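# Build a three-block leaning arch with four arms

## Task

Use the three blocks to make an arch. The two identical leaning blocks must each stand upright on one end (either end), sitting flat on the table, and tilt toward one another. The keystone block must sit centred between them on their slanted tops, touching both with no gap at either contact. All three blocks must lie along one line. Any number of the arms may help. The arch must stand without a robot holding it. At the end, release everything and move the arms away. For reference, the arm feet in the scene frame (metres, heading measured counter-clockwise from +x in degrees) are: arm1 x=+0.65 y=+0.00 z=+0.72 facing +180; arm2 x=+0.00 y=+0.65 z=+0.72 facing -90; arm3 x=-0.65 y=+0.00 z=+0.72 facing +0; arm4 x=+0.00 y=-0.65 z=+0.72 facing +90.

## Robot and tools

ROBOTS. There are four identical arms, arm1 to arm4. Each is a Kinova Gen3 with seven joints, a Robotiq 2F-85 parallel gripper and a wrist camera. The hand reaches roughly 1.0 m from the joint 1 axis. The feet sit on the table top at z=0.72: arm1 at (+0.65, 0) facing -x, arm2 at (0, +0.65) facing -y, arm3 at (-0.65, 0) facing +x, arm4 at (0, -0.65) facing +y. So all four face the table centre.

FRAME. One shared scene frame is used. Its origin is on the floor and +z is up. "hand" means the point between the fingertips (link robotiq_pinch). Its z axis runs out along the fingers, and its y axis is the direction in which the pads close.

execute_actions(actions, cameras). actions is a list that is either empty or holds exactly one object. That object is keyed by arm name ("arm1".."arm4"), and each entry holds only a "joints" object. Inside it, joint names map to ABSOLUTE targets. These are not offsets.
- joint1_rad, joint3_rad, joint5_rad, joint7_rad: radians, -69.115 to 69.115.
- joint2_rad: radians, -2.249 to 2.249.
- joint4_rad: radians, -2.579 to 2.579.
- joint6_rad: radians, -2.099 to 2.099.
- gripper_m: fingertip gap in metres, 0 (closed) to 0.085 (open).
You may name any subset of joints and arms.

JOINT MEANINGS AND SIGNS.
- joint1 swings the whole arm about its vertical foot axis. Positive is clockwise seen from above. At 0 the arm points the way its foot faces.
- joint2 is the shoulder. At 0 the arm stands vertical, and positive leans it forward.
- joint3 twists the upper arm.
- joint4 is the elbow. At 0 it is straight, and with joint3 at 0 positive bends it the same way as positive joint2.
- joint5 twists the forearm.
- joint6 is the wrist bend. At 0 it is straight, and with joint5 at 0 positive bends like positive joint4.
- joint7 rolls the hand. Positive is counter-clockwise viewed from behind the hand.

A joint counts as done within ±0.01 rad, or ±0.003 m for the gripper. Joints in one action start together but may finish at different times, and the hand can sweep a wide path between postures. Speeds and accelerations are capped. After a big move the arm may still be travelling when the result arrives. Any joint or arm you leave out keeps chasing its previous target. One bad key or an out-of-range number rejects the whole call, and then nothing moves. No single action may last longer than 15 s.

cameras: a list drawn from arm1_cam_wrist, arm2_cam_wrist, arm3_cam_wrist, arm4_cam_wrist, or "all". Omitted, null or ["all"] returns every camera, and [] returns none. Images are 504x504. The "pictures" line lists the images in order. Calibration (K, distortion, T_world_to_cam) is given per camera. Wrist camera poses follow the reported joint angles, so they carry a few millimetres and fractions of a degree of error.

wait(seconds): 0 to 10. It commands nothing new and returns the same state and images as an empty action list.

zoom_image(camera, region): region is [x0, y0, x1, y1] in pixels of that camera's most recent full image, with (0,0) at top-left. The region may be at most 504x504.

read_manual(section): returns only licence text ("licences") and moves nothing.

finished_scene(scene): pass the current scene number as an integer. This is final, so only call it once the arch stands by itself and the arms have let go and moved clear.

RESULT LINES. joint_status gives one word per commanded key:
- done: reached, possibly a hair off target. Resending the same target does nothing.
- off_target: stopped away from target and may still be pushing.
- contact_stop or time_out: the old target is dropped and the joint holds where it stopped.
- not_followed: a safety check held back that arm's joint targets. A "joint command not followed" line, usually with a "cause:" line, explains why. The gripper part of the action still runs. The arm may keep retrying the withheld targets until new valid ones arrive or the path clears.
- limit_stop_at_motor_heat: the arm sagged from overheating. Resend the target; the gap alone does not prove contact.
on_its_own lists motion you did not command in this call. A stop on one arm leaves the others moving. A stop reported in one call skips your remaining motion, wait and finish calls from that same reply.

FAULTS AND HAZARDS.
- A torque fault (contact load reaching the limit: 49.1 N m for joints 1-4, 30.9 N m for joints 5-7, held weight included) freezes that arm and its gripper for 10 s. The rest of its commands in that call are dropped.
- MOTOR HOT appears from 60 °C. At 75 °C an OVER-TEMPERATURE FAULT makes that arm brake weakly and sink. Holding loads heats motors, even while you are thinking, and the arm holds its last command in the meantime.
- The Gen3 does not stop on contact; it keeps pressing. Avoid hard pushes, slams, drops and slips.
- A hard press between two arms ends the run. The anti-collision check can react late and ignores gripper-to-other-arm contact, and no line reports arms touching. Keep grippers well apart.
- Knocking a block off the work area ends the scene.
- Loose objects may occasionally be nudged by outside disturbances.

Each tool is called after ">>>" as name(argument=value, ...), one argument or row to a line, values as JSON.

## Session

>>> execute_actions(
  actions=[],
)

Scene clock: 0.00 s.
Motor temperatures (°C, as the motors report them): arm1=[36 36 31 36 40 43 44] | arm2=[41 37 33 36 42 41 45] | arm3=[34 34 34 34 38 40 42] | arm4=[34 33 34 38 40 40 45]
arm1.joint_positions: joint1_rad=-0.006 joint2_rad=-0.394 joint3_rad=-0.078 joint4_rad=+1.513 joint5_rad=-0.033 joint6_rad=+2.024 joint7_rad=+1.481 gripper_m=+0.085
arm1.joint_status: not commanded
arm1.hand: x=+0.5313 y=+0.0005 z=+1.2996 quat_wxyz=(+0.000, +1.000, -0.002, +0.002) (m; scene frame)
arm2.joint_positions: joint1_rad=-0.007 joint2_rad=-0.395 joint3_rad=-0.076 joint4_rad=+1.512 joint5_rad=-0.031 joint6_rad=+2.023 joint7_rad=+1.481 gripper_m=+0.085
arm2.joint_status: not commanded
arm2.hand: x=+0.0009 y=+0.5243 z=+1.2853 quat_wxyz=(+0.005, -0.702, -0.712, -0.004) (m; scene frame)
arm3.joint_positions: joint1_rad=-0.007 joint2_rad=-0.397 joint3_rad=-0.075 joint4_rad=+1.509 joint5_rad=-0.031 joint6_rad=+2.026 joint7_rad=+1.475 gripper_m=+0.085
arm3.joint_status: not commanded
arm3.hand: x=-0.5360 y=+0.0093 z=+1.3071 quat_wxyz=(-0.005, +0.022, -1.000, +0.004) (m; scene frame)
arm4.joint_positions: joint1_rad=-0.010 joint2_rad=-0.398 joint3_rad=-0.075 joint4_rad=+1.509 joint5_rad=-0.031 joint6_rad=+2.027 joint7_rad=+1.478 gripper_m=+0.085
arm4.joint_status: not commanded
arm4.hand: x=+0.0005 y=-0.5325 z=+1.3119 quat_wxyz=(-0.002, +0.707, -0.707, +0.000) (m; scene frame)
pictures: arm1_cam_wrist, arm2_cam_wrist, arm3_cam_wrist, arm4_cam_wrist
Images, in order (width x height): arm1_cam_wrist 504x504, arm2_cam_wrist 504x504, arm3_cam_wrist 504x504, arm4_cam_wrist 504x504.

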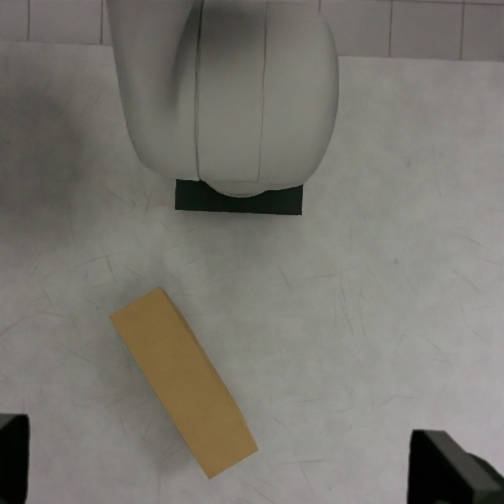

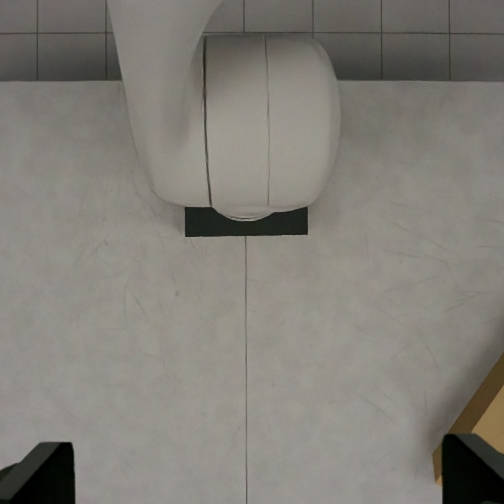

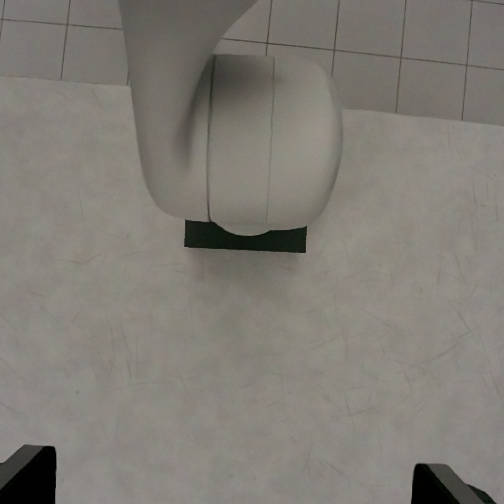

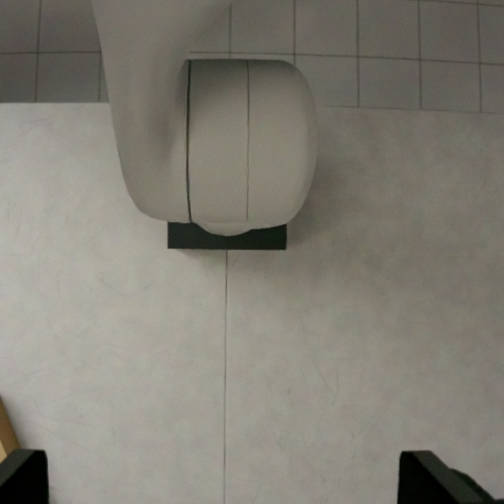

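>>> execute_actions(
  actions=[
    {"arm1": {"joints": {"joint1_rad": 0.0747, "joint2_rad": 0.4192, "joint3_rad": 0.0, "joint4_rad": 2.5178, "joint5_rad": 0.0, "joint6_rad": 0.2046, "joint7_rad": 2.2393}}, "arm2": {"joints": {"joint1_rad": -0.85, "joint2_rad": 0.3, "joint3_rad": 0.0, "joint4_rad": 1.1, "joint5_rad": 0.0, "joint6_rad": 1.7416, "joint7_rad": 1.5708}}, "arm3": {"joints": {"joint1_rad": 0.0, "joint2_rad": -0.4, "joint3_rad": 0.0, "joint4_rad": 2.3, "joint5_rad": 0.0, "joint6_rad": 0.3, "joint7_rad": 1.5708}}, "arm4": {"joints": {"joint1_rad": 0.8, "joint2_rad": 0.3, "joint3_rad": 0.0, "joint4_rad": 1.1, "joint5_rad": 0.0, "joint6_rad": 1.7416, "joint7_rad": 1.5708}}},
  ],
)

Scene clock: 3.40 s.
Motor temperatures (°C, as the motors report them): arm1=[36 36 31 36 40 43 44] | arm2=[41 37 33 36 42 41 45] | arm3=[34 34 34 34 38 40 42] | arm4=[34 33 34 38 40 40 45]
arm1.joint_positions: joint1_rad=+0.075 joint2_rad=+0.419 joint3_rad=+0.000 joint4_rad=+2.518 joint5_rad=+0.000 joint6_rad=+0.205 joint7_rad=+2.239 gripper_m=+0.085
arm1.joint_status: all done
arm1.hand: x=+0.4196 y=+0.0437 z=+0.8504 quat_wxyz=(+0.000, +0.957, +0.290, +0.000) (m; scene frame)
arm2.joint_positions: joint1_rad=-0.850 joint2_rad=+0.300 joint3_rad=+0.000 joint4_rad=+1.100 joint5_rad=+0.000 joint6_rad=+1.742 joint7_rad=+1.571 gripper_m=+0.085
arm2.joint_status: all done
arm2.hand: x=+0.3138 y=+0.3454 z=+1.2122 quat_wxyz=(+0.002, -0.346, -0.938, -0.006) (m; scene frame)
arm3.joint_positions: joint1_rad=+0.000 joint2_rad=-0.400 joint3_rad=+0.000 joint4_rad=+2.300 joint5_rad=+0.000 joint6_rad=+0.300 joint7_rad=+1.571 gripper_m=+0.085
arm3.joint_status: all done
arm3.hand: x=-0.2691 y=-0.0019 z=+1.1961 quat_wxyz=(-0.457, +0.025, -0.889, -0.008) (m; scene frame)
arm4.joint_positions: joint1_rad=+0.800 joint2_rad=+0.300 joint3_rad=+0.000 joint4_rad=+1.100 joint5_rad=+0.000 joint6_rad=+1.742 joint7_rad=+1.571 gripper_m=+0.085
arm4.joint_status: all done
arm4.hand: x=+0.3286 y=-0.3674 z=+1.2400 quat_wxyz=(+0.000, +0.376, -0.927, +0.000) (m; scene frame)
pictures: arm1_cam_wrist, arm2_cam_wrist, arm3_cam_wrist, arm4_cam_wrist
camera_calibration (this result's frames):
arm1_cam_wrist: T_world_to_cam=[[0.595924, -0.802979, 0.00999224, -0.228014], [-0.802949, -0.595622, 0.0224976, 0.397821], [-0.0121135, -0.0214301, -0.999697, 1.00394], [0, 0, 0, 1]] pos_world=[0.46747, 0.0753754, 0.996965]
arm2_cam_wrist: T_world_to_cam=[[0.673659, 0.739036, -0.00304086, -0.454187], [0.738957, -0.673514, 0.0179158, 0.0287534], [0.0111924, -0.0143162, -0.999835, 1.35952], [0, 0, 0, 1]] pos_world=[0.269503, 0.374489, 1.3574]
arm3_cam_wrist: T_world_to_cam=[[-0.0862643, 0.995366, -0.0424841, 0.0208548], [0.576919, 0.084674, 0.812401, -0.758666], [0.812233, 0.0455713, -0.58155, 1.06329], [0, 0, 0, 1]] pos_world=[-0.42415, -0.00497428, 1.23558]
arm4_cam_wrist: T_world_to_cam=[[-0.70311, 0.708485, 0.0607109, 0.407824], [0.71018, 0.703952, 0.00980594, 0.0675058], [-0.0357902, 0.0500103, -0.998107, 1.41586], [0, 0, 0, 1]] pos_world=[0.289478, -0.407265, 1.38776]
Images, in order (width x height): arm1_cam_wrist 504x504, arm2_cam_wrist 504x504, arm3_cam_wrist 504x504, arm4_cam_wrist 504x504.

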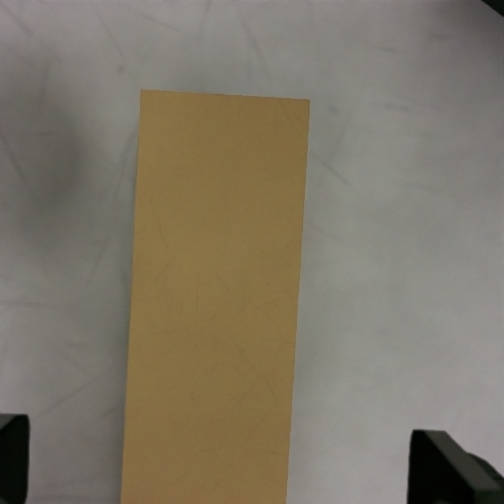

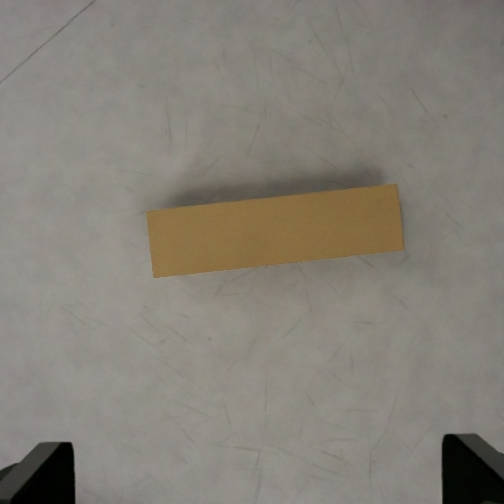

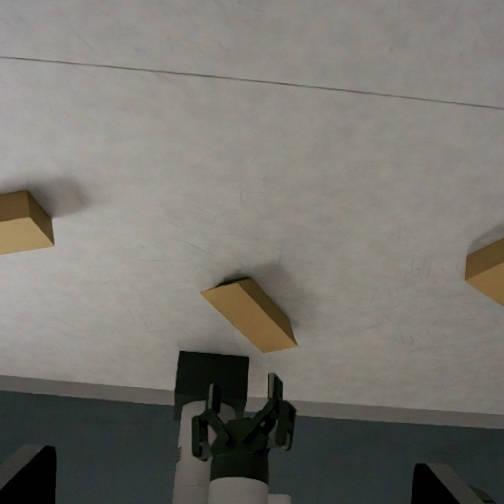

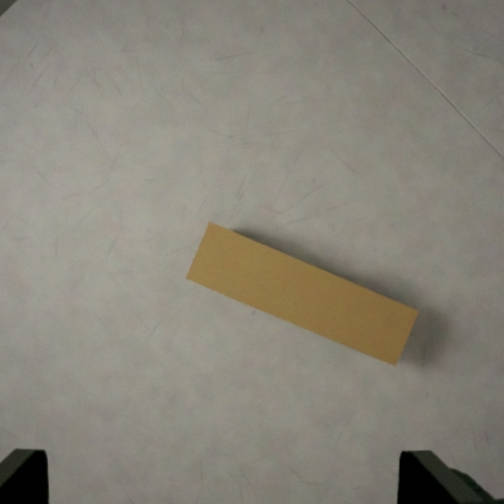

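>>> execute_actions(
  actions=[
    {"arm1": {"joints": {"joint1_rad": 0.1065, "joint2_rad": 0.8408, "joint4_rad": 2.5305, "joint6_rad": -0.2297, "joint7_rad": 2.2711}}, "arm2": {"joints": {"joint1_rad": -0.8844, "joint2_rad": 0.5323, "joint4_rad": 2.0781, "joint6_rad": 0.5312, "joint7_rad": 0.056}}, "arm4": {"joints": {"joint1_rad": 0.6032, "joint2_rad": 0.6698, "joint4_rad": 1.8998, "joint6_rad": 0.572, "joint7_rad": 2.558}}},
  ],
  cameras=["arm2_cam_wrist", "arm4_cam_wrist"],
)

Scene clock: 6.67 s.
Motor temperatures (°C, as the motors report them): arm1=[36 36 31 36 40 43 44] | arm2=[41 37 33 36 42 41 45] | arm3=[34 34 34 34 38 40 42] | arm4=[34 33 34 38 40 40 45]
arm1.joint_positions: joint1_rad=+0.106 joint2_rad=+0.841 joint3_rad=+0.000 joint4_rad=+2.530 joint5_rad=+0.000 joint6_rad=-0.230 joint7_rad=+2.271 gripper_m=+0.085
arm1.joint_status: all done
arm1.hand: x=+0.4144 y=+0.0519 z=+0.7483 quat_wxyz=(+0.000, +0.957, +0.290, +0.000) (m; scene frame)
arm2.joint_positions: joint1_rad=-0.884 joint2_rad=+0.532 joint3_rad=+0.000 joint4_rad=+2.078 joint5_rad=+0.000 joint6_rad=+0.531 joint7_rad=+0.056 gripper_m=+0.085
arm2.joint_status: all done
arm2.hand: x=+0.2761 y=+0.3995 z=+0.8490 quat_wxyz=(+0.006, -0.888, -0.459, -0.003) (m; scene frame)
arm3.joint_positions: joint1_rad=+0.000 joint2_rad=-0.400 joint3_rad=+0.000 joint4_rad=+2.300 joint5_rad=+0.000 joint6_rad=+0.300 joint7_rad=+1.571 gripper_m=+0.085
arm3.joint_status: not commanded
arm3.hand: x=-0.2691 y=-0.0019 z=+1.1961 quat_wxyz=(-0.457, +0.025, -0.889, -0.008) (m; scene frame)
arm4.joint_positions: joint1_rad=+0.603 joint2_rad=+0.670 joint3_rad=+0.000 joint4_rad=+1.900 joint5_rad=+0.000 joint6_rad=+0.572 joint7_rad=+2.558 gripper_m=+0.085
arm4.joint_status: all done
arm4.hand: x=+0.2651 y=-0.3108 z=+0.8501 quat_wxyz=(+0.000, +0.829, -0.559, +0.000) (m; scene frame)
pictures: arm2_cam_wrist, arm4_cam_wrist
camera_calibration (this result's frames):
arm2_cam_wrist: T_world_to_cam=[[0.796727, -0.60397, -0.0211235, 0.0479533], [-0.603765, -0.797007, 0.0157439, 0.521447], [-0.0263444, 0.000210023, -0.999653, 1.00198], [0, 0, 0, 1]] pos_world=[0.303023, 0.444349, 0.99444]
arm4_cam_wrist: T_world_to_cam=[[-0.921386, -0.383891, 0.0606204, 0.0652118], [-0.384038, 0.923267, 0.00967599, 0.435028], [-0.0596833, -0.0143652, -0.998114, 1.00796], [0, 0, 0, 1]] pos_world=[0.287311, -0.362133, 0.997896]
Images, in order (width x height): arm2_cam_wrist 504x504, arm4_cam_wrist 504x504.

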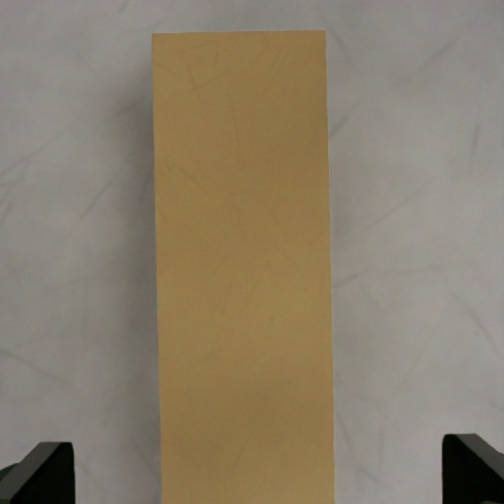

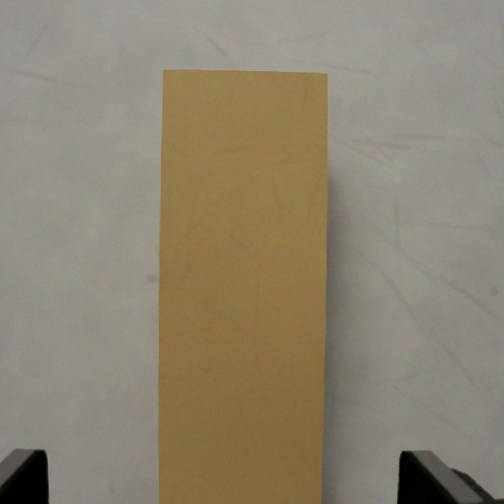

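>>> execute_actions(
  actions=[
    {"arm1": {"joints": {"gripper_m": 0.04}}, "arm2": {"joints": {"joint1_rad": -0.9163, "joint2_rad": 0.7666, "joint4_rad": 2.152, "joint6_rad": 0.223, "joint7_rad": 0.024}}, "arm4": {"joints": {"joint1_rad": 0.622, "joint2_rad": 0.8726, "joint4_rad": 1.9657, "joint6_rad": 0.3033, "joint7_rad": 2.5768}}},
  ],
  cameras=[],
)

>>> execute_actions(
  actions=[
    {"arm1": {"joints": {"joint2_rad": 0.1, "joint4_rad": 2.36, "joint6_rad": 0.6816}}, "arm2": {"joints": {"gripper_m": 0.04}}, "arm4": {"joints": {"gripper_m": 0.04}}},
  ],
  cameras=[],
)

Scene clock: 8.47 s.
Motor temperatures (°C, as the motors report them): arm1=[36 36 31 36 40 43 44] | arm2=[41 37 33 36 42 41 45] | arm3=[34 34 34 34 38 40 42] | arm4=[34 33 34 38 40 40 45]
arm1.joint_positions: joint1_rad=+0.106 joint2_rad=+0.838 joint3_rad=+0.000 joint4_rad=+2.532 joint5_rad=+0.000 joint6_rad=-0.229 joint7_rad=+2.271 gripper_m=+0.057
arm1.joint_status: gripper_m off_target (ended at +0.057, target +0.040)
arm1.hand: x=+0.4148 y=+0.0516 z=+0.7492 quat_wxyz=(+0.000, +0.957, +0.290, +0.000) (m; scene frame)
arm2.joint_positions: joint1_rad=-0.916 joint2_rad=+0.766 joint3_rad=+0.000 joint4_rad=+2.152 joint5_rad=+0.000 joint6_rad=+0.223 joint7_rad=+0.024 gripper_m=+0.085
arm2.joint_status: all done
arm2.hand: x=+0.2749 y=+0.4164 z=+0.7542 quat_wxyz=(+0.006, -0.888, -0.459, -0.003) (m; scene frame)
arm3.joint_positions: joint1_rad=+0.000 joint2_rad=-0.400 joint3_rad=+0.000 joint4_rad=+2.300 joint5_rad=+0.000 joint6_rad=+0.300 joint7_rad=+1.571 gripper_m=+0.085
arm3.joint_status: not commanded
arm3.hand: x=-0.2691 y=-0.0019 z=+1.1961 quat_wxyz=(-0.457, +0.025, -0.889, -0.008) (m; scene frame)
arm4.joint_positions: joint1_rad=+0.622 joint2_rad=+0.873 joint3_rad=+0.000 joint4_rad=+1.966 joint5_rad=+0.000 joint6_rad=+0.303 joint7_rad=+2.577 gripper_m=+0.085
arm4.joint_status: all done
arm4.hand: x=+0.2627 y=-0.3282 z=+0.7551 quat_wxyz=(+0.000, +0.829, -0.559, +0.000) (m; scene frame)
pictures: none
No camera images: the call's "cameras" was empty. Leave "cameras" out to get every camera's image.

Scene clock: 10.53 s.
Motor temperatures (°C, as the motors report them): arm1=[36 36 31 36 40 43 44] | arm2=[41 37 33 36 42 41 45] | arm3=[34 34 34 34 38 40 42] | arm4=[34 33 34 38 40 40 45]
arm1.joint_positions: joint1_rad=+0.107 joint2_rad=+0.101 joint3_rad=+0.000 joint4_rad=+2.361 joint5_rad=+0.000 joint6_rad=+0.682 joint7_rad=+2.271 gripper_m=+0.057
arm1.joint_status: all done
arm1.hand: x=+0.4166 y=+0.0516 z=+0.9480 quat_wxyz=(+0.000, +0.957, +0.290, +0.001) (m; scene frame)
arm2.joint_positions: joint1_rad=-0.916 joint2_rad=+0.763 joint3_rad=+0.000 joint4_rad=+2.151 joint5_rad=+0.000 joint6_rad=+0.222 joint7_rad=+0.024 gripper_m=+0.058
arm2.joint_status: gripper_m off_target (ended at +0.058, target +0.040)
arm2.hand: x=+0.2766 y=+0.4153 z=+0.7554 quat_wxyz=(+0.004, -0.888, -0.459, -0.004) (m; scene frame)
arm3.joint_positions: joint1_rad=+0.000 joint2_rad=-0.400 joint3_rad=+0.000 joint4_rad=+2.300 joint5_rad=+0.000 joint6_rad=+0.300 joint7_rad=+1.571 gripper_m=+0.085
arm3.joint_status: not commanded
arm3.hand: x=-0.2691 y=-0.0019 z=+1.1961 quat_wxyz=(-0.457, +0.025, -0.889, -0.008) (m; scene frame)
arm4.joint_positions: joint1_rad=+0.622 joint2_rad=+0.871 joint3_rad=+0.000 joint4_rad=+1.965 joint5_rad=+0.000 joint6_rad=+0.303 joint7_rad=+2.577 gripper_m=+0.057
arm4.joint_status: gripper_m off_target (ended at +0.057, target +0.040)
arm4.hand: x=+0.2634 y=-0.3277 z=+0.7559 quat_wxyz=(-0.001, +0.829, -0.559, +0.000) (m; scene frame)
pictures: none
No camera images: the call's "cameras" was empty. Leave "cameras" out to get every camera's image.

>>> execute_actions(
  actions=[
    {"arm1": {"joints": {"joint1_rad": -0.0438, "joint2_rad": 0.9347, "joint4_rad": 0.5515, "joint6_rad": 1.6554, "joint7_rad": 3.135}}, "arm2": {"joints": {"joint2_rad": 0.3069, "joint4_rad": 1.9938, "joint6_rad": 0.8409, "joint7_rad": 1.5708}}, "arm4": {"joints": {"joint2_rad": 0.4542, "joint4_rad": 1.8593, "joint6_rad": 0.8281, "joint7_rad": 1.5708}}},
  ],
  cameras=[],
)

Scene clock: 14.33 s.
Motor temperatures (°C, as the motors report them): arm1=[36 36 31 36 40 43 44] | arm2=[41 37 33 36 42 41 45] | arm3=[34 34 34 34 38 40 42] | arm4=[34 33 34 38 40 40 45]
arm1.joint_positions: joint1_rad=-0.044 joint2_rad=+0.936 joint3_rad=+0.000 joint4_rad=+0.552 joint5_rad=+0.000 joint6_rad=+1.655 joint7_rad=+3.135 gripper_m=+0.057
arm1.joint_status: all done
arm1.hand: x=+0.0000 y=+0.0002 z=+1.0487 quat_wxyz=(+0.001, +0.696, +0.718, +0.001) (m; scene frame)
arm2.joint_positions: joint1_rad=-0.916 joint2_rad=+0.309 joint3_rad=+0.000 joint4_rad=+1.995 joint5_rad=+0.000 joint6_rad=+0.841 joint7_rad=+1.571 gripper_m=+0.058
arm2.joint_status: all done
arm2.hand: x=+0.2741 y=+0.4144 z=+0.9482 quat_wxyz=(+0.003, -0.315, -0.949, -0.007) (m; scene frame)
arm3.joint_positions: joint1_rad=+0.000 joint2_rad=-0.400 joint3_rad=+0.000 joint4_rad=+2.300 joint5_rad=+0.000 joint6_rad=+0.300 joint7_rad=+1.571 gripper_m=+0.085
arm3.joint_status: not commanded
arm3.hand: x=-0.2691 y=-0.0019 z=+1.1961 quat_wxyz=(-0.457, +0.025, -0.889, -0.008) (m; scene frame)
arm4.joint_positions: joint1_rad=+0.622 joint2_rad=+0.456 joint3_rad=+0.000 joint4_rad=+1.860 joint5_rad=+0.000 joint6_rad=+0.828 joint7_rad=+1.571 gripper_m=+0.057
arm4.joint_status: all done
arm4.hand: x=+0.2621 y=-0.3290 z=+0.9489 quat_wxyz=(+0.001, +0.457, -0.890, +0.001) (m; scene frame)
pictures: none
No camera images: the call's "cameras" was empty. Leave "cameras" out to get every camera's image.

>>> execute_actions(
  actions=[
    {"arm2": {"joints": {"joint1_rad": -0.03, "joint2_rad": 1.1235, "joint4_rad": 2.488, "joint6_rad": -1.6916}}, "arm4": {"joints": {"joint1_rad": -0.03, "joint2_rad": 1.2072, "joint4_rad": 2.4473, "joint6_rad": -1.7346}}},
  ],
  cameras=[],
)

Scene clock: 17.47 s.
Motor temperatures (°C, as the motors report them): arm1=[36 36 31 36 40 43 44] | arm2=[41 37 33 36 42 41 45] | arm3=[34 34 34 34 38 40 42] | arm4=[34 33 34 38 40 40 45]
arm1.joint_positions: joint1_rad=-0.044 joint2_rad=+0.937 joint3_rad=+0.000 joint4_rad=+0.552 joint5_rad=+0.000 joint6_rad=+1.655 joint7_rad=+3.135 gripper_m=+0.057
arm1.joint_status: not commanded
arm1.hand: x=+0.0000 y=+0.0002 z=+1.0486 quat_wxyz=(+0.001, +0.696, +0.718, +0.001) (m; scene frame)
arm2.joint_positions: joint1_rad=-0.030 joint2_rad=+1.126 joint3_rad=+0.000 joint4_rad=+2.489 joint5_rad=+0.000 joint6_rad=-1.689 joint7_rad=+1.571 gripper_m=+0.058
arm2.joint_status: all done
arm2.hand: x=-0.0016 y=+0.1219 z=+0.8581 quat_wxyz=(-0.409, -0.570, -0.596, +0.391) (m; scene frame)
arm3.joint_positions: joint1_rad=+0.000 joint2_rad=-0.400 joint3_rad=+0.000 joint4_rad=+2.300 joint5_rad=+0.000 joint6_rad=+0.300 joint7_rad=+1.571 gripper_m=+0.085
arm3.joint_status: not commanded
arm3.hand: x=-0.2691 y=-0.0019 z=+1.1961 quat_wxyz=(-0.457, +0.025, -0.889, -0.008) (m; scene frame)
arm4.joint_positions: joint1_rad=-0.030 joint2_rad=+1.210 joint3_rad=+0.000 joint4_rad=+2.448 joint5_rad=+0.000 joint6_rad=-1.732 joint7_rad=+1.571 gripper_m=+0.057
arm4.joint_status: all done
arm4.hand: x=+0.0089 y=-0.1211 z=+0.8629 quat_wxyz=(-0.398, +0.589, -0.572, -0.410) (m; scene frame)
pictures: none
No camera images: the call's "cameras" was empty. Leave "cameras" out to get every camera's image.

>>> execute_actions(
  actions=[
    {"arm1": {"joints": {"joint2_rad": 0.945, "joint4_rad": 0.8275, "joint6_rad": 1.3691}}, "arm2": {"joints": {"joint2_rad": 1.2617, "joint4_rad": 2.4281, "joint6_rad": -1.7699}}, "arm4": {"joints": {"joint2_rad": 1.3328, "joint4_rad": 2.3797, "joint6_rad": -1.7926}}},
  ],
  cameras=["arm3_cam_wrist"],
)

Scene clock: 19.07 s.
Motor temperatures (°C, as the motors report them): arm1=[36 36 31 36 40 43 44] | arm2=[41 37 33 36 42 41 45] | arm3=[34 34 34 34 38 40 42] | arm4=[34 34 34 38 40 41 45]
arm1.joint_positions: joint1_rad=-0.044 joint2_rad=+0.947 joint3_rad=+0.000 joint4_rad=+0.828 joint5_rad=+0.000 joint6_rad=+1.369 joint7_rad=+3.135 gripper_m=+0.057
arm1.joint_status: all done
arm1.hand: x=+0.0030 y=+0.0003 z=+0.9556 quat_wxyz=(+0.001, +0.696, +0.718, +0.001) (m; scene frame)
arm2.joint_positions: joint1_rad=-0.030 joint2_rad=+1.252 joint3_rad=+0.000 joint4_rad=+2.431 joint5_rad=+0.000 joint6_rad=-1.777 joint7_rad=+1.572 gripper_m=+0.058
arm2.joint_status: all done
arm2.hand: x=-0.0015 y=+0.1194 z=+0.8249 quat_wxyz=(-0.415, -0.566, -0.592, +0.397) (m; scene frame)
arm3.joint_positions: joint1_rad=+0.000 joint2_rad=-0.400 joint3_rad=+0.000 joint4_rad=+2.300 joint5_rad=+0.000 joint6_rad=+0.300 joint7_rad=+1.571 gripper_m=+0.085
arm3.joint_status: not commanded
arm3.hand: x=-0.2691 y=-0.0019 z=+1.1961 quat_wxyz=(-0.457, +0.025, -0.889, -0.008) (m; scene frame)
arm4.joint_positions: joint1_rad=-0.030 joint2_rad=+1.336 joint3_rad=+0.000 joint4_rad=+2.380 joint5_rad=+0.000 joint6_rad=-1.790 joint7_rad=+1.571 gripper_m=+0.057
arm4.joint_status: all done
arm4.hand: x=+0.0088 y=-0.1212 z=+0.8218 quat_wxyz=(-0.398, +0.589, -0.572, -0.410) (m; scene frame)
pictures: arm3_cam_wrist
camera_calibration (this result's frames):
arm3_cam_wrist: T_world_to_cam=[[-0.0862641, 0.995366, -0.042484, 0.0208547], [0.576917, 0.0846737, 0.812402, -0.758668], [0.812235, 0.0455714, -0.581548, 1.06329], [0, 0, 0, 1]] pos_world=[-0.42415, -0.00497428, 1.23558]
Images, in order (width x height): arm3_cam_wrist 504x504.

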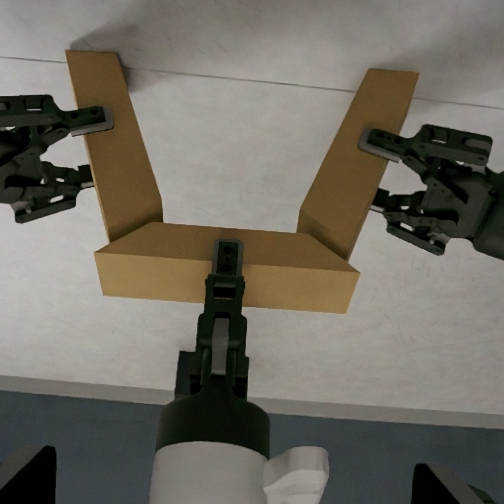

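>>> zoom_image(
  camera="arm3_cam_wrist",
  region=[50, 30, 430, 330],
)

Region (50, 30, 430, 330) of arm3_cam_wrist's 504x504 image, scaled by 1.326; it fills the top 398 rows of this view, and the rest is white.

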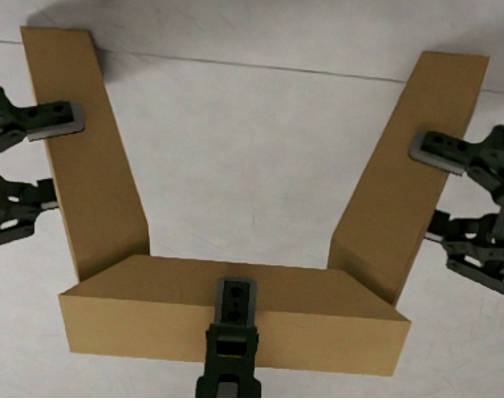

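>>> execute_actions(
  actions=[
    {"arm2": {"joints": {"joint2_rad": 1.2399, "joint4_rad": 2.4392, "joint6_rad": -1.7592}}, "arm4": {"joints": {"joint2_rad": 1.38, "joint4_rad": 2.4071, "joint6_rad": -1.8672}}},
  ],
  cameras=["arm3_cam_wrist"],
)

>>> zoom_image(
  camera="arm3_cam_wrist",
  region=[30, 30, 430, 330],
)

Scene clock: 20.30 s.
Motor temperatures (°C, as the motors report them): arm1=[36 36 31 36 40 43 44] | arm2=[41 37 33 36 42 41 45] | arm3=[34 34 34 34 38 40 42] | arm4=[34 34 34 38 40 41 45]
arm1.joint_positions: joint1_rad=-0.044 joint2_rad=+0.947 joint3_rad=+0.000 joint4_rad=+0.828 joint5_rad=+0.000 joint6_rad=+1.369 joint7_rad=+3.135 gripper_m=+0.057
arm1.joint_status: not commanded
arm1.hand: x=+0.0030 y=+0.0003 z=+0.9556 quat_wxyz=(+0.001, +0.696, +0.718, +0.001) (m; scene frame)
arm2.joint_positions: joint1_rad=-0.030 joint2_rad=+1.239 joint3_rad=+0.000 joint4_rad=+2.438 joint5_rad=+0.000 joint6_rad=-1.760 joint7_rad=+1.571 gripper_m=+0.058
arm2.joint_status: all done
arm2.hand: x=-0.0016 y=+0.1209 z=+0.8255 quat_wxyz=(-0.411, -0.569, -0.594, +0.393) (m; scene frame)
arm3.joint_positions: joint1_rad=+0.000 joint2_rad=-0.400 joint3_rad=+0.000 joint4_rad=+2.300 joint5_rad=+0.000 joint6_rad=+0.300 joint7_rad=+1.571 gripper_m=+0.085
arm3.joint_status: not commanded
arm3.hand: x=-0.2691 y=-0.0019 z=+1.1961 quat_wxyz=(-0.457, +0.025, -0.889, -0.008) (m; scene frame)
arm4.joint_positions: joint1_rad=-0.030 joint2_rad=+1.380 joint3_rad=+0.000 joint4_rad=+2.407 joint5_rad=+0.000 joint6_rad=-1.867 joint7_rad=+1.571 gripper_m=+0.057
arm4.joint_status: all done
arm4.hand: x=+0.0093 y=-0.1347 z=+0.8182 quat_wxyz=(-0.400, +0.588, -0.570, -0.412) (m; scene frame)
pictures: arm3_cam_wrist
camera_calibration (this result's frames):
arm3_cam_wrist: T_world_to_cam=[[-0.0862644, 0.995366, -0.042484, 0.0208545], [0.576917, 0.0846738, 0.812402, -0.758668], [0.812235, 0.0455716, -0.581548, 1.06329], [0, 0, 0, 1]] pos_world=[-0.42415, -0.00497422, 1.23558]
Images, in order (width x height): arm3_cam_wrist 504x504.

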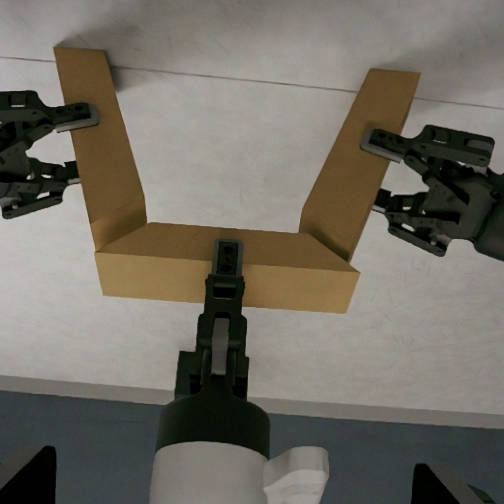

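Region (30, 30, 430, 330) of arm3_cam_wrist's 504x504 image, scaled by 1.260; it fills the top 378 rows of this view, and the rest is white.

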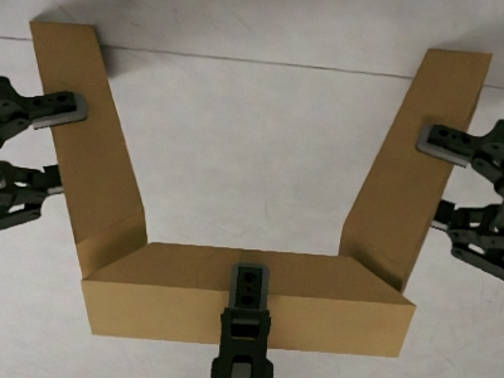

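>>> execute_actions(
  actions=[
    {"arm1": {"joints": {"joint2_rad": 0.9569, "joint4_rad": 0.8577, "joint6_rad": 1.327}}},
  ],
  cameras=["arm3_cam_wrist"],
)

>>> zoom_image(
  camera="arm3_cam_wrist",
  region=[60, 150, 400, 320],
)

Scene clock: 21.17 s.
Motor temperatures (°C, as the motors report them): arm1=[36 36 31 36 40 43 44] | arm2=[41 37 33 36 42 41 45] | arm3=[34 34 34 34 38 40 42] | arm4=[34 34 34 38 40 41 45]
arm1.joint_positions: joint1_rad=-0.044 joint2_rad=+0.959 joint3_rad=+0.000 joint4_rad=+0.859 joint5_rad=+0.000 joint6_rad=+1.327 joint7_rad=+3.135 gripper_m=+0.057
arm1.joint_status: all done
arm1.hand: x=+0.0031 y=+0.0003 z=+0.9386 quat_wxyz=(+0.001, +0.696, +0.718, +0.001) (m; scene frame)
arm2.joint_positions: joint1_rad=-0.030 joint2_rad=+1.239 joint3_rad=+0.000 joint4_rad=+2.438 joint5_rad=+0.000 joint6_rad=-1.760 joint7_rad=+1.571 gripper_m=+0.058
arm2.joint_status: not commanded
arm2.hand: x=-0.0016 y=+0.1209 z=+0.8255 quat_wxyz=(-0.411, -0.569, -0.594, +0.393) (m; scene frame)
arm3.joint_positions: joint1_rad=+0.000 joint2_rad=-0.400 joint3_rad=+0.000 joint4_rad=+2.300 joint5_rad=+0.000 joint6_rad=+0.300 joint7_rad=+1.571 gripper_m=+0.085
arm3.joint_status: not commanded
arm3.hand: x=-0.2691 y=-0.0019 z=+1.1961 quat_wxyz=(-0.457, +0.025, -0.889, -0.008) (m; scene frame)
arm4.joint_positions: joint1_rad=-0.030 joint2_rad=+1.380 joint3_rad=+0.000 joint4_rad=+2.407 joint5_rad=+0.000 joint6_rad=-1.867 joint7_rad=+1.571 gripper_m=+0.057
arm4.joint_status: not commanded
arm4.hand: x=+0.0093 y=-0.1347 z=+0.8182 quat_wxyz=(-0.400, +0.588, -0.570, -0.412) (m; scene frame)
pictures: arm3_cam_wrist
camera_calibration (this result's frames):
arm3_cam_wrist: T_world_to_cam=[[-0.0862642, 0.995366, -0.0424841, 0.0208547], [0.576917, 0.0846738, 0.812402, -0.758668], [0.812235, 0.0455714, -0.581548, 1.06329], [0, 0, 0, 1]] pos_world=[-0.42415, -0.00497428, 1.23558]
Images, in order (width x height): arm3_cam_wrist 504x504.

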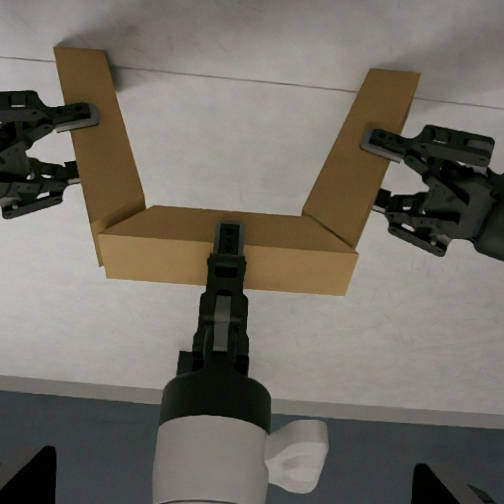

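Region (60, 150, 400, 320) of arm3_cam_wrist's 504x504 image, scaled by 1.482.

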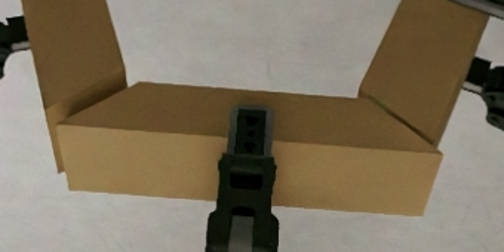

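>>> execute_actions(
  actions=[
    {"arm4": {"joints": {"joint2_rad": 1.3675, "joint4_rad": 2.3919, "joint6_rad": -1.8395}}},
  ],
  cameras=["arm3_cam_wrist"],
)

>>> zoom_image(
  camera="arm3_cam_wrist",
  region=[60, 150, 400, 320],
)

Scene clock: 22.03 s.
Motor temperatures (°C, as the motors report them): arm1=[36 36 31 36 40 43 44] | arm2=[41 37 33 36 42 41 45] | arm3=[34 34 34 34 38 40 42] | arm4=[34 34 34 38 40 41 45]
arm1.joint_positions: joint1_rad=-0.044 joint2_rad=+0.959 joint3_rad=+0.000 joint4_rad=+0.859 joint5_rad=+0.000 joint6_rad=+1.327 joint7_rad=+3.135 gripper_m=+0.057
arm1.joint_status: not commanded
arm1.hand: x=+0.0031 y=+0.0003 z=+0.9386 quat_wxyz=(+0.001, +0.696, +0.718, +0.001) (m; scene frame)
arm2.joint_positions: joint1_rad=-0.030 joint2_rad=+1.239 joint3_rad=+0.000 joint4_rad=+2.438 joint5_rad=+0.000 joint6_rad=-1.760 joint7_rad=+1.571 gripper_m=+0.058
arm2.joint_status: not commanded
arm2.hand: x=-0.0016 y=+0.1209 z=+0.8255 quat_wxyz=(-0.411, -0.569, -0.594, +0.393) (m; scene frame)
arm3.joint_positions: joint1_rad=+0.000 joint2_rad=-0.400 joint3_rad=+0.000 joint4_rad=+2.300 joint5_rad=+0.000 joint6_rad=+0.300 joint7_rad=+1.571 gripper_m=+0.085
arm3.joint_status: not commanded
arm3.hand: x=-0.2691 y=-0.0019 z=+1.1961 quat_wxyz=(-0.457, +0.025, -0.889, -0.008) (m; scene frame)
arm4.joint_positions: joint1_rad=-0.030 joint2_rad=+1.367 joint3_rad=+0.000 joint4_rad=+2.393 joint5_rad=+0.000 joint6_rad=-1.840 joint7_rad=+1.571 gripper_m=+0.057
arm4.joint_status: all done
arm4.hand: x=+0.0092 y=-0.1293 z=+0.8182 quat_wxyz=(-0.399, +0.588, -0.571, -0.411) (m; scene frame)
pictures: arm3_cam_wrist
camera_calibration (this result's frames):
arm3_cam_wrist: T_world_to_cam=[[-0.0862641, 0.995366, -0.0424841, 0.0208549], [0.576917, 0.0846738, 0.812402, -0.758668], [0.812235, 0.0455714, -0.581548, 1.06329], [0, 0, 0, 1]] pos_world=[-0.42415, -0.00497432, 1.23558]
Images, in order (width x height): arm3_cam_wrist 504x504.

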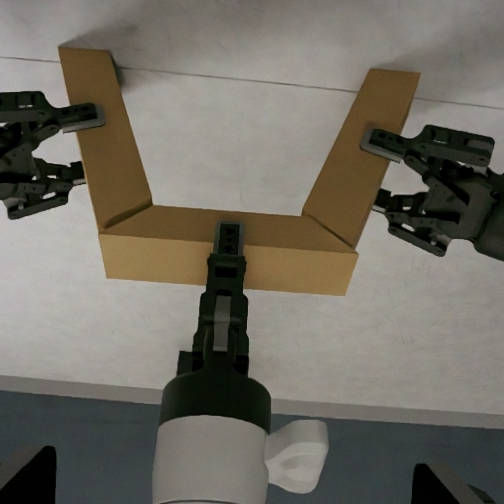

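Region (60, 150, 400, 320) of arm3_cam_wrist's 504x504 image, scaled by 1.482.

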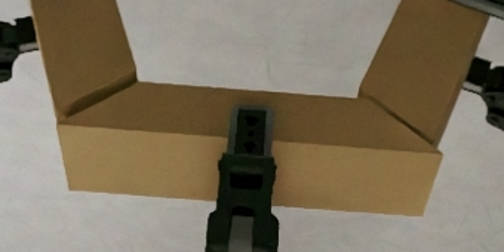

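>>> execute_actions(
  actions=[
    {"arm1": {"joints": {"joint2_rad": 0.96, "joint4_rad": 0.8643, "joint6_rad": 1.3173}}},
  ],
  cameras=[],
)

>>> execute_actions(
  actions=[
    {"arm1": {"joints": {"gripper_m": 0.085}}},
  ],
  cameras=["arm3_cam_wrist"],
)

>>> zoom_image(
  camera="arm3_cam_wrist",
  region=[30, 30, 430, 330],
)

Scene clock: 22.63 s.
Motor temperatures (°C, as the motors report them): arm1=[36 36 31 36 40 43 44] | arm2=[41 37 33 36 42 41 45] | arm3=[34 34 34 34 38 40 42] | arm4=[34 34 34 38 40 41 45]
arm1.joint_positions: joint1_rad=-0.044 joint2_rad=+0.962 joint3_rad=+0.000 joint4_rad=+0.865 joint5_rad=+0.000 joint6_rad=+1.317 joint7_rad=+3.135 gripper_m=+0.057
arm1.joint_status: all done
arm1.hand: x=+0.0031 y=+0.0003 z=+0.9346 quat_wxyz=(+0.001, +0.696, +0.718, +0.001) (m; scene frame)
arm2.joint_positions: joint1_rad=-0.030 joint2_rad=+1.239 joint3_rad=+0.000 joint4_rad=+2.438 joint5_rad=+0.000 joint6_rad=-1.760 joint7_rad=+1.571 gripper_m=+0.058
arm2.joint_status: not commanded
arm2.hand: x=-0.0016 y=+0.1209 z=+0.8255 quat_wxyz=(-0.411, -0.569, -0.594, +0.393) (m; scene frame)
arm3.joint_positions: joint1_rad=+0.000 joint2_rad=-0.400 joint3_rad=+0.000 joint4_rad=+2.300 joint5_rad=+0.000 joint6_rad=+0.300 joint7_rad=+1.571 gripper_m=+0.085
arm3.joint_status: not commanded
arm3.hand: x=-0.2691 y=-0.0019 z=+1.1961 quat_wxyz=(-0.457, +0.025, -0.889, -0.008) (m; scene frame)
arm4.joint_positions: joint1_rad=-0.030 joint2_rad=+1.367 joint3_rad=+0.000 joint4_rad=+2.393 joint5_rad=+0.000 joint6_rad=-1.840 joint7_rad=+1.571 gripper_m=+0.057
arm4.joint_status: not commanded
arm4.hand: x=+0.0092 y=-0.1293 z=+0.8182 quat_wxyz=(-0.399, +0.588, -0.571, -0.411) (m; scene frame)
pictures: none
No camera images: the call's "cameras" was empty. Leave "cameras" out to get every camera's image.

Scene clock: 23.60 s.
Motor temperatures (°C, as the motors report them): arm1=[36 36 31 36 40 43 44] | arm2=[41 37 33 36 42 41 45] | arm3=[34 34 34 34 38 40 42] | arm4=[34 34 34 38 40 41 45]
arm1.joint_positions: joint1_rad=-0.044 joint2_rad=+0.960 joint3_rad=+0.000 joint4_rad=+0.864 joint5_rad=+0.000 joint6_rad=+1.317 joint7_rad=+3.135 gripper_m=+0.085
arm1.joint_status: all done
arm1.hand: x=+0.0025 y=+0.0003 z=+0.9361 quat_wxyz=(+0.000, +0.696, +0.718, +0.000) (m; scene frame)
arm2.joint_positions: joint1_rad=-0.030 joint2_rad=+1.239 joint3_rad=+0.000 joint4_rad=+2.439 joint5_rad=+0.000 joint6_rad=-1.760 joint7_rad=+1.571 gripper_m=+0.058
arm2.joint_status: not commanded
arm2.hand: x=-0.0016 y=+0.1210 z=+0.8255 quat_wxyz=(-0.411, -0.569, -0.594, +0.393) (m; scene frame)
arm3.joint_positions: joint1_rad=+0.000 joint2_rad=-0.400 joint3_rad=+0.000 joint4_rad=+2.300 joint5_rad=+0.000 joint6_rad=+0.300 joint7_rad=+1.571 gripper_m=+0.085
arm3.joint_status: not commanded
arm3.hand: x=-0.2691 y=-0.0019 z=+1.1961 quat_wxyz=(-0.457, +0.025, -0.889, -0.008) (m; scene frame)
arm4.joint_positions: joint1_rad=-0.030 joint2_rad=+1.367 joint3_rad=+0.000 joint4_rad=+2.393 joint5_rad=+0.000 joint6_rad=-1.840 joint7_rad=+1.571 gripper_m=+0.057
arm4.joint_status: not commanded
arm4.hand: x=+0.0092 y=-0.1293 z=+0.8182 quat_wxyz=(-0.399, +0.588, -0.570, -0.411) (m; scene frame)
pictures: arm3_cam_wrist
camera_calibration (this result's frames):
arm3_cam_wrist: T_world_to_cam=[[-0.0862642, 0.995366, -0.042484, 0.0208546], [0.576917, 0.0846737, 0.812402, -0.758668], [0.812235, 0.0455715, -0.581548, 1.06329], [0, 0, 0, 1]] pos_world=[-0.42415, -0.00497426, 1.23558]
Images, in order (width x height): arm3_cam_wrist 504x504.

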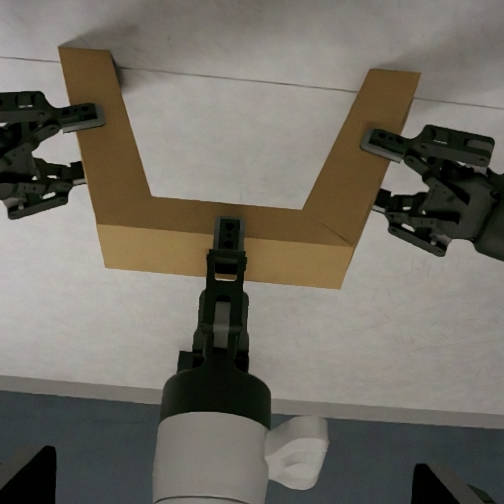

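Region (30, 30, 430, 330) of arm3_cam_wrist's 504x504 image, scaled by 1.260; it fills the top 378 rows of this view, and the rest is white.

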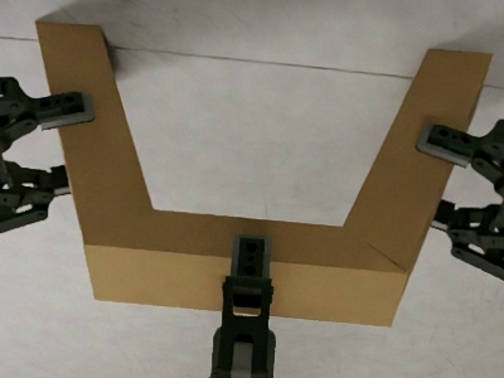

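Keystone is seated. Now lift arm1 and release the leaning blocks.

>>> execute_actions(
  actions=[
    {"arm1": {"joints": {"joint2_rad": 0.9347, "joint4_rad": 0.5515, "joint6_rad": 1.6554}}, "arm2": {"joints": {"gripper_m": 0.085}}, "arm4": {"joints": {"gripper_m": 0.085}}},
  ],
  cameras=["arm3_cam_wrist"],
)

Scene clock: 25.17 s.
Motor temperatures (°C, as the motors report them): arm1=[36 36 31 36 40 43 44] | arm2=[41 37 33 36 42 41 45] | arm3=[34 34 34 34 38 40 42] | arm4=[34 34 34 38 40 41 45]
arm1.joint_positions: joint1_rad=-0.044 joint2_rad=+0.935 joint3_rad=+0.000 joint4_rad=+0.552 joint5_rad=+0.000 joint6_rad=+1.655 joint7_rad=+3.135 gripper_m=+0.085
arm1.joint_status: all done
arm1.hand: x=-0.0003 y=+0.0002 z=+1.0502 quat_wxyz=(+0.000, +0.696, +0.718, +0.000) (m; scene frame)
arm2.joint_positions: joint1_rad=-0.030 joint2_rad=+1.240 joint3_rad=+0.000 joint4_rad=+2.439 joint5_rad=+0.000 joint6_rad=-1.759 joint7_rad=+1.571 gripper_m=+0.085
arm2.joint_status: all done
arm2.hand: x=-0.0016 y=+0.1214 z=+0.8251 quat_wxyz=(-0.411, -0.569, -0.594, +0.392) (m; scene frame)
arm3.joint_positions: joint1_rad=+0.000 joint2_rad=-0.400 joint3_rad=+0.000 joint4_rad=+2.300 joint5_rad=+0.000 joint6_rad=+0.300 joint7_rad=+1.571 gripper_m=+0.085
arm3.joint_status: not commanded
arm3.hand: x=-0.2691 y=-0.0019 z=+1.1961 quat_wxyz=(-0.457, +0.025, -0.889, -0.008) (m; scene frame)
arm4.joint_positions: joint1_rad=-0.030 joint2_rad=+1.367 joint3_rad=+0.000 joint4_rad=+2.392 joint5_rad=+0.000 joint6_rad=-1.840 joint7_rad=+1.571 gripper_m=+0.085
arm4.joint_status: all done
arm4.hand: x=+0.0091 y=-0.1290 z=+0.8181 quat_wxyz=(-0.399, +0.588, -0.570, -0.412) (m; scene frame)
pictures: arm3_cam_wrist
camera_calibration (this result's frames):
arm3_cam_wrist: T_world_to_cam=[[-0.086264, 0.995366, -0.0424839, 0.0208547], [0.576917, 0.0846736, 0.812402, -0.758668], [0.812235, 0.0455714, -0.581548, 1.06329], [0, 0, 0, 1]] pos_world=[-0.42415, -0.00497431, 1.23558]
Images, in order (width x height): arm3_cam_wrist 504x504.

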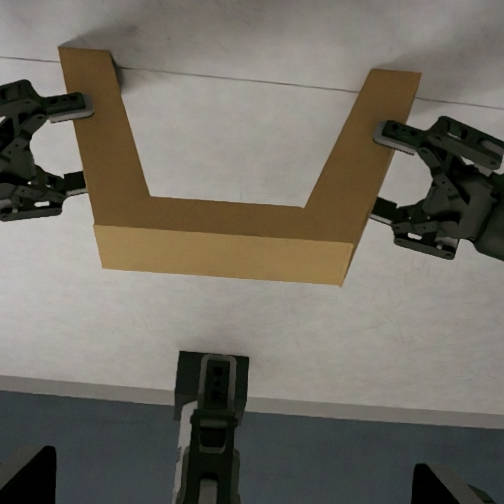

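>>> execute_actions(
  actions=[],
  cameras=["arm3_cam_wrist"],
)

Scene clock: 26.53 s.
Motor temperatures (°C, as the motors report them): arm1=[36 36 31 36 40 43 44] | arm2=[41 37 33 36 42 41 45] | arm3=[34 34 34 34 38 40 42] | arm4=[34 34 34 38 40 41 45]
arm1.joint_positions: joint1_rad=-0.044 joint2_rad=+0.935 joint3_rad=+0.000 joint4_rad=+0.551 joint5_rad=+0.000 joint6_rad=+1.655 joint7_rad=+3.135 gripper_m=+0.085
arm1.joint_status: all done
arm1.hand: x=-0.0003 y=+0.0002 z=+1.0501 quat_wxyz=(+0.000, +0.696, +0.718, +0.000) (m; scene frame)
arm2.joint_positions: joint1_rad=-0.030 joint2_rad=+1.240 joint3_rad=+0.000 joint4_rad=+2.439 joint5_rad=+0.000 joint6_rad=-1.759 joint7_rad=+1.571 gripper_m=+0.085
arm2.joint_status: all done
arm2.hand: x=-0.0016 y=+0.1214 z=+0.8251 quat_wxyz=(-0.411, -0.569, -0.594, +0.392) (m; scene frame)
arm3.joint_positions: joint1_rad=+0.000 joint2_rad=-0.400 joint3_rad=+0.000 joint4_rad=+2.300 joint5_rad=+0.000 joint6_rad=+0.300 joint7_rad=+1.571 gripper_m=+0.085
arm3.joint_status: not commanded
arm3.hand: x=-0.2691 y=-0.0019 z=+1.1961 quat_wxyz=(-0.457, +0.025, -0.889, -0.008) (m; scene frame)
arm4.joint_positions: joint1_rad=-0.030 joint2_rad=+1.367 joint3_rad=+0.000 joint4_rad=+2.392 joint5_rad=+0.000 joint6_rad=-1.840 joint7_rad=+1.571 gripper_m=+0.085
arm4.joint_status: all done
arm4.hand: x=+0.0091 y=-0.1290 z=+0.8181 quat_wxyz=(-0.399, +0.588, -0.570, -0.412) (m; scene frame)
pictures: arm3_cam_wrist
camera_calibration (this result's frames):
arm3_cam_wrist: T_world_to_cam=[[-0.0862644, 0.995366, -0.042484, 0.0208545], [0.576917, 0.0846739, 0.812402, -0.758668], [0.812235, 0.0455716, -0.581548, 1.06329], [0, 0, 0, 1]] pos_world=[-0.42415, -0.00497421, 1.23558]
Images, in order (width x height): arm3_cam_wrist 504x504.

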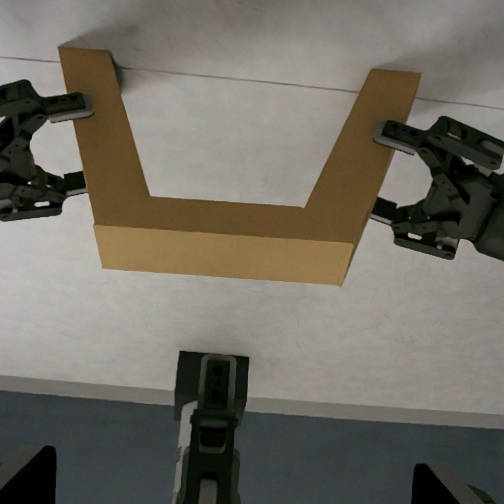

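>>> execute_actions(
  actions=[
    {"arm1": {"joints": {"joint2_rad": 0.3, "joint4_rad": 1.2, "joint6_rad": 1.64}}, "arm2": {"joints": {"joint2_rad": 0.5879, "joint4_rad": 2.4767, "joint6_rad": -1.1447}}, "arm4": {"joints": {"joint2_rad": 0.6879, "joint4_rad": 2.4526, "joint6_rad": -1.2206}}},
  ],
  cameras=["arm3_cam_wrist"],
)

Scene clock: 28.67 s.
Motor temperatures (°C, as the motors report them): arm1=[36 36 31 36 40 43 44] | arm2=[41 37 33 36 42 41 45] | arm3=[34 34 34 34 38 40 42] | arm4=[34 34 34 38 40 41 45]
arm1.joint_positions: joint1_rad=-0.044 joint2_rad=+0.300 joint3_rad=+0.000 joint4_rad=+1.200 joint5_rad=+0.000 joint6_rad=+1.640 joint7_rad=+3.135 gripper_m=+0.085
arm1.joint_status: all done
arm1.hand: x=+0.2127 y=+0.0083 z=+1.1979 quat_wxyz=(+0.000, +0.696, +0.718, +0.000) (m; scene frame)
arm2.joint_positions: joint1_rad=-0.030 joint2_rad=+0.588 joint3_rad=+0.000 joint4_rad=+2.477 joint5_rad=+0.000 joint6_rad=-1.145 joint7_rad=+1.571 gripper_m=+0.085
arm2.joint_status: all done
arm2.hand: x=-0.0008 y=+0.0985 z=+0.9947 quat_wxyz=(-0.411, -0.569, -0.594, +0.392) (m; scene frame)
arm3.joint_positions: joint1_rad=+0.000 joint2_rad=-0.400 joint3_rad=+0.000 joint4_rad=+2.300 joint5_rad=+0.000 joint6_rad=+0.300 joint7_rad=+1.571 gripper_m=+0.085
arm3.joint_status: not commanded
arm3.hand: x=-0.2691 y=-0.0019 z=+1.1961 quat_wxyz=(-0.457, +0.025, -0.889, -0.008) (m; scene frame)
arm4.joint_positions: joint1_rad=-0.030 joint2_rad=+0.688 joint3_rad=+0.000 joint4_rad=+2.453 joint5_rad=+0.000 joint6_rad=-1.221 joint7_rad=+1.571 gripper_m=+0.085
arm4.joint_status: all done
arm4.hand: x=+0.0080 y=-0.0915 z=+1.0000 quat_wxyz=(-0.399, +0.588, -0.570, -0.412) (m; scene frame)
pictures: arm3_cam_wrist
camera_calibration (this result's frames):
arm3_cam_wrist: T_world_to_cam=[[-0.0862645, 0.995366, -0.0424842, 0.0208547], [0.576917, 0.0846741, 0.812402, -0.758669], [0.812235, 0.0455717, -0.581548, 1.06329], [0, 0, 0, 1]] pos_world=[-0.42415, -0.00497422, 1.23558]
Images, in order (width x height): arm3_cam_wrist 504x504.

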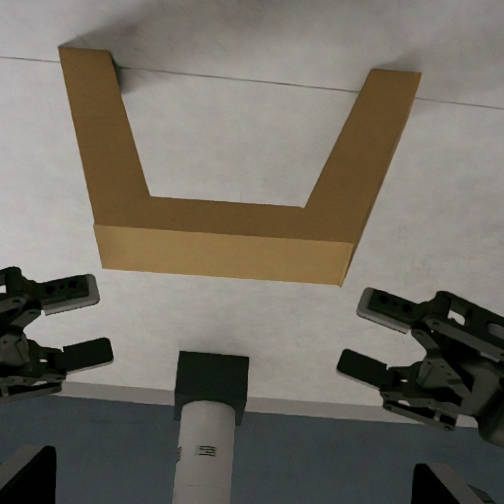

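>>> execute_actions(
  actions=[
    {"arm2": {"joints": {"joint2_rad": 0.1}}, "arm4": {"joints": {"joint2_rad": 0.2}}},
  ],
  cameras=["arm3_cam_wrist"],
)

Scene clock: 30.57 s.
Motor temperatures (°C, as the motors report them): arm1=[36 36 31 36 40 43 44] | arm2=[41 37 33 36 42 41 45] | arm3=[34 34 34 34 38 40 42] | arm4=[34 34 34 38 40 41 45]
arm1.joint_positions: joint1_rad=-0.044 joint2_rad=+0.300 joint3_rad=+0.000 joint4_rad=+1.200 joint5_rad=+0.000 joint6_rad=+1.640 joint7_rad=+3.135 gripper_m=+0.085
arm1.joint_status: not commanded
arm1.hand: x=+0.2127 y=+0.0083 z=+1.1979 quat_wxyz=(+0.000, +0.696, +0.718, +0.000) (m; scene frame)
arm2.joint_positions: joint1_rad=-0.030 joint2_rad=+0.100 joint3_rad=+0.000 joint4_rad=+2.477 joint5_rad=+0.000 joint6_rad=-1.145 joint7_rad=+1.571 gripper_m=+0.085
arm2.joint_status: all done
arm2.hand: x=-0.0023 y=+0.1263 z=+1.2611 quat_wxyz=(-0.542, -0.458, -0.478, +0.518) (m; scene frame)
arm3.joint_positions: joint1_rad=+0.000 joint2_rad=-0.400 joint3_rad=+0.000 joint4_rad=+2.300 joint5_rad=+0.000 joint6_rad=+0.300 joint7_rad=+1.571 gripper_m=+0.085
arm3.joint_status: not commanded
arm3.hand: x=-0.2691 y=-0.0019 z=+1.1961 quat_wxyz=(-0.457, +0.025, -0.889, -0.008) (m; scene frame)
arm4.joint_positions: joint1_rad=-0.030 joint2_rad=+0.200 joint3_rad=+0.000 joint4_rad=+2.453 joint5_rad=+0.000 joint6_rad=-1.221 joint7_rad=+1.571 gripper_m=+0.085
arm4.joint_status: all done
arm4.hand: x=+0.0085 y=-0.1119 z=+1.2737 quat_wxyz=(-0.525, +0.471, -0.457, -0.541) (m; scene frame)
pictures: arm3_cam_wrist
camera_calibration (this result's frames):
arm3_cam_wrist: T_world_to_cam=[[-0.0862642, 0.995366, -0.0424839, 0.0208546], [0.576917, 0.0846737, 0.812402, -0.758668], [0.812235, 0.0455715, -0.581548, 1.06329], [0, 0, 0, 1]] pos_world=[-0.42415, -0.00497426, 1.23558]
Images, in order (width x height): arm3_cam_wrist 504x504.

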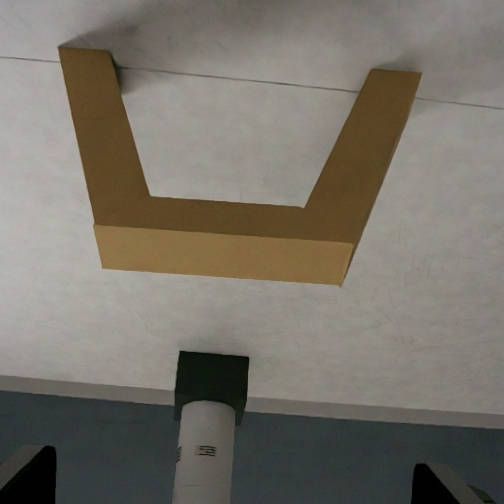

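The arch is still standing with all the arms clear, so I'm finishing the scene.

>>> finished_scene(
  scene=2,
)

The scene is finished: the task was done.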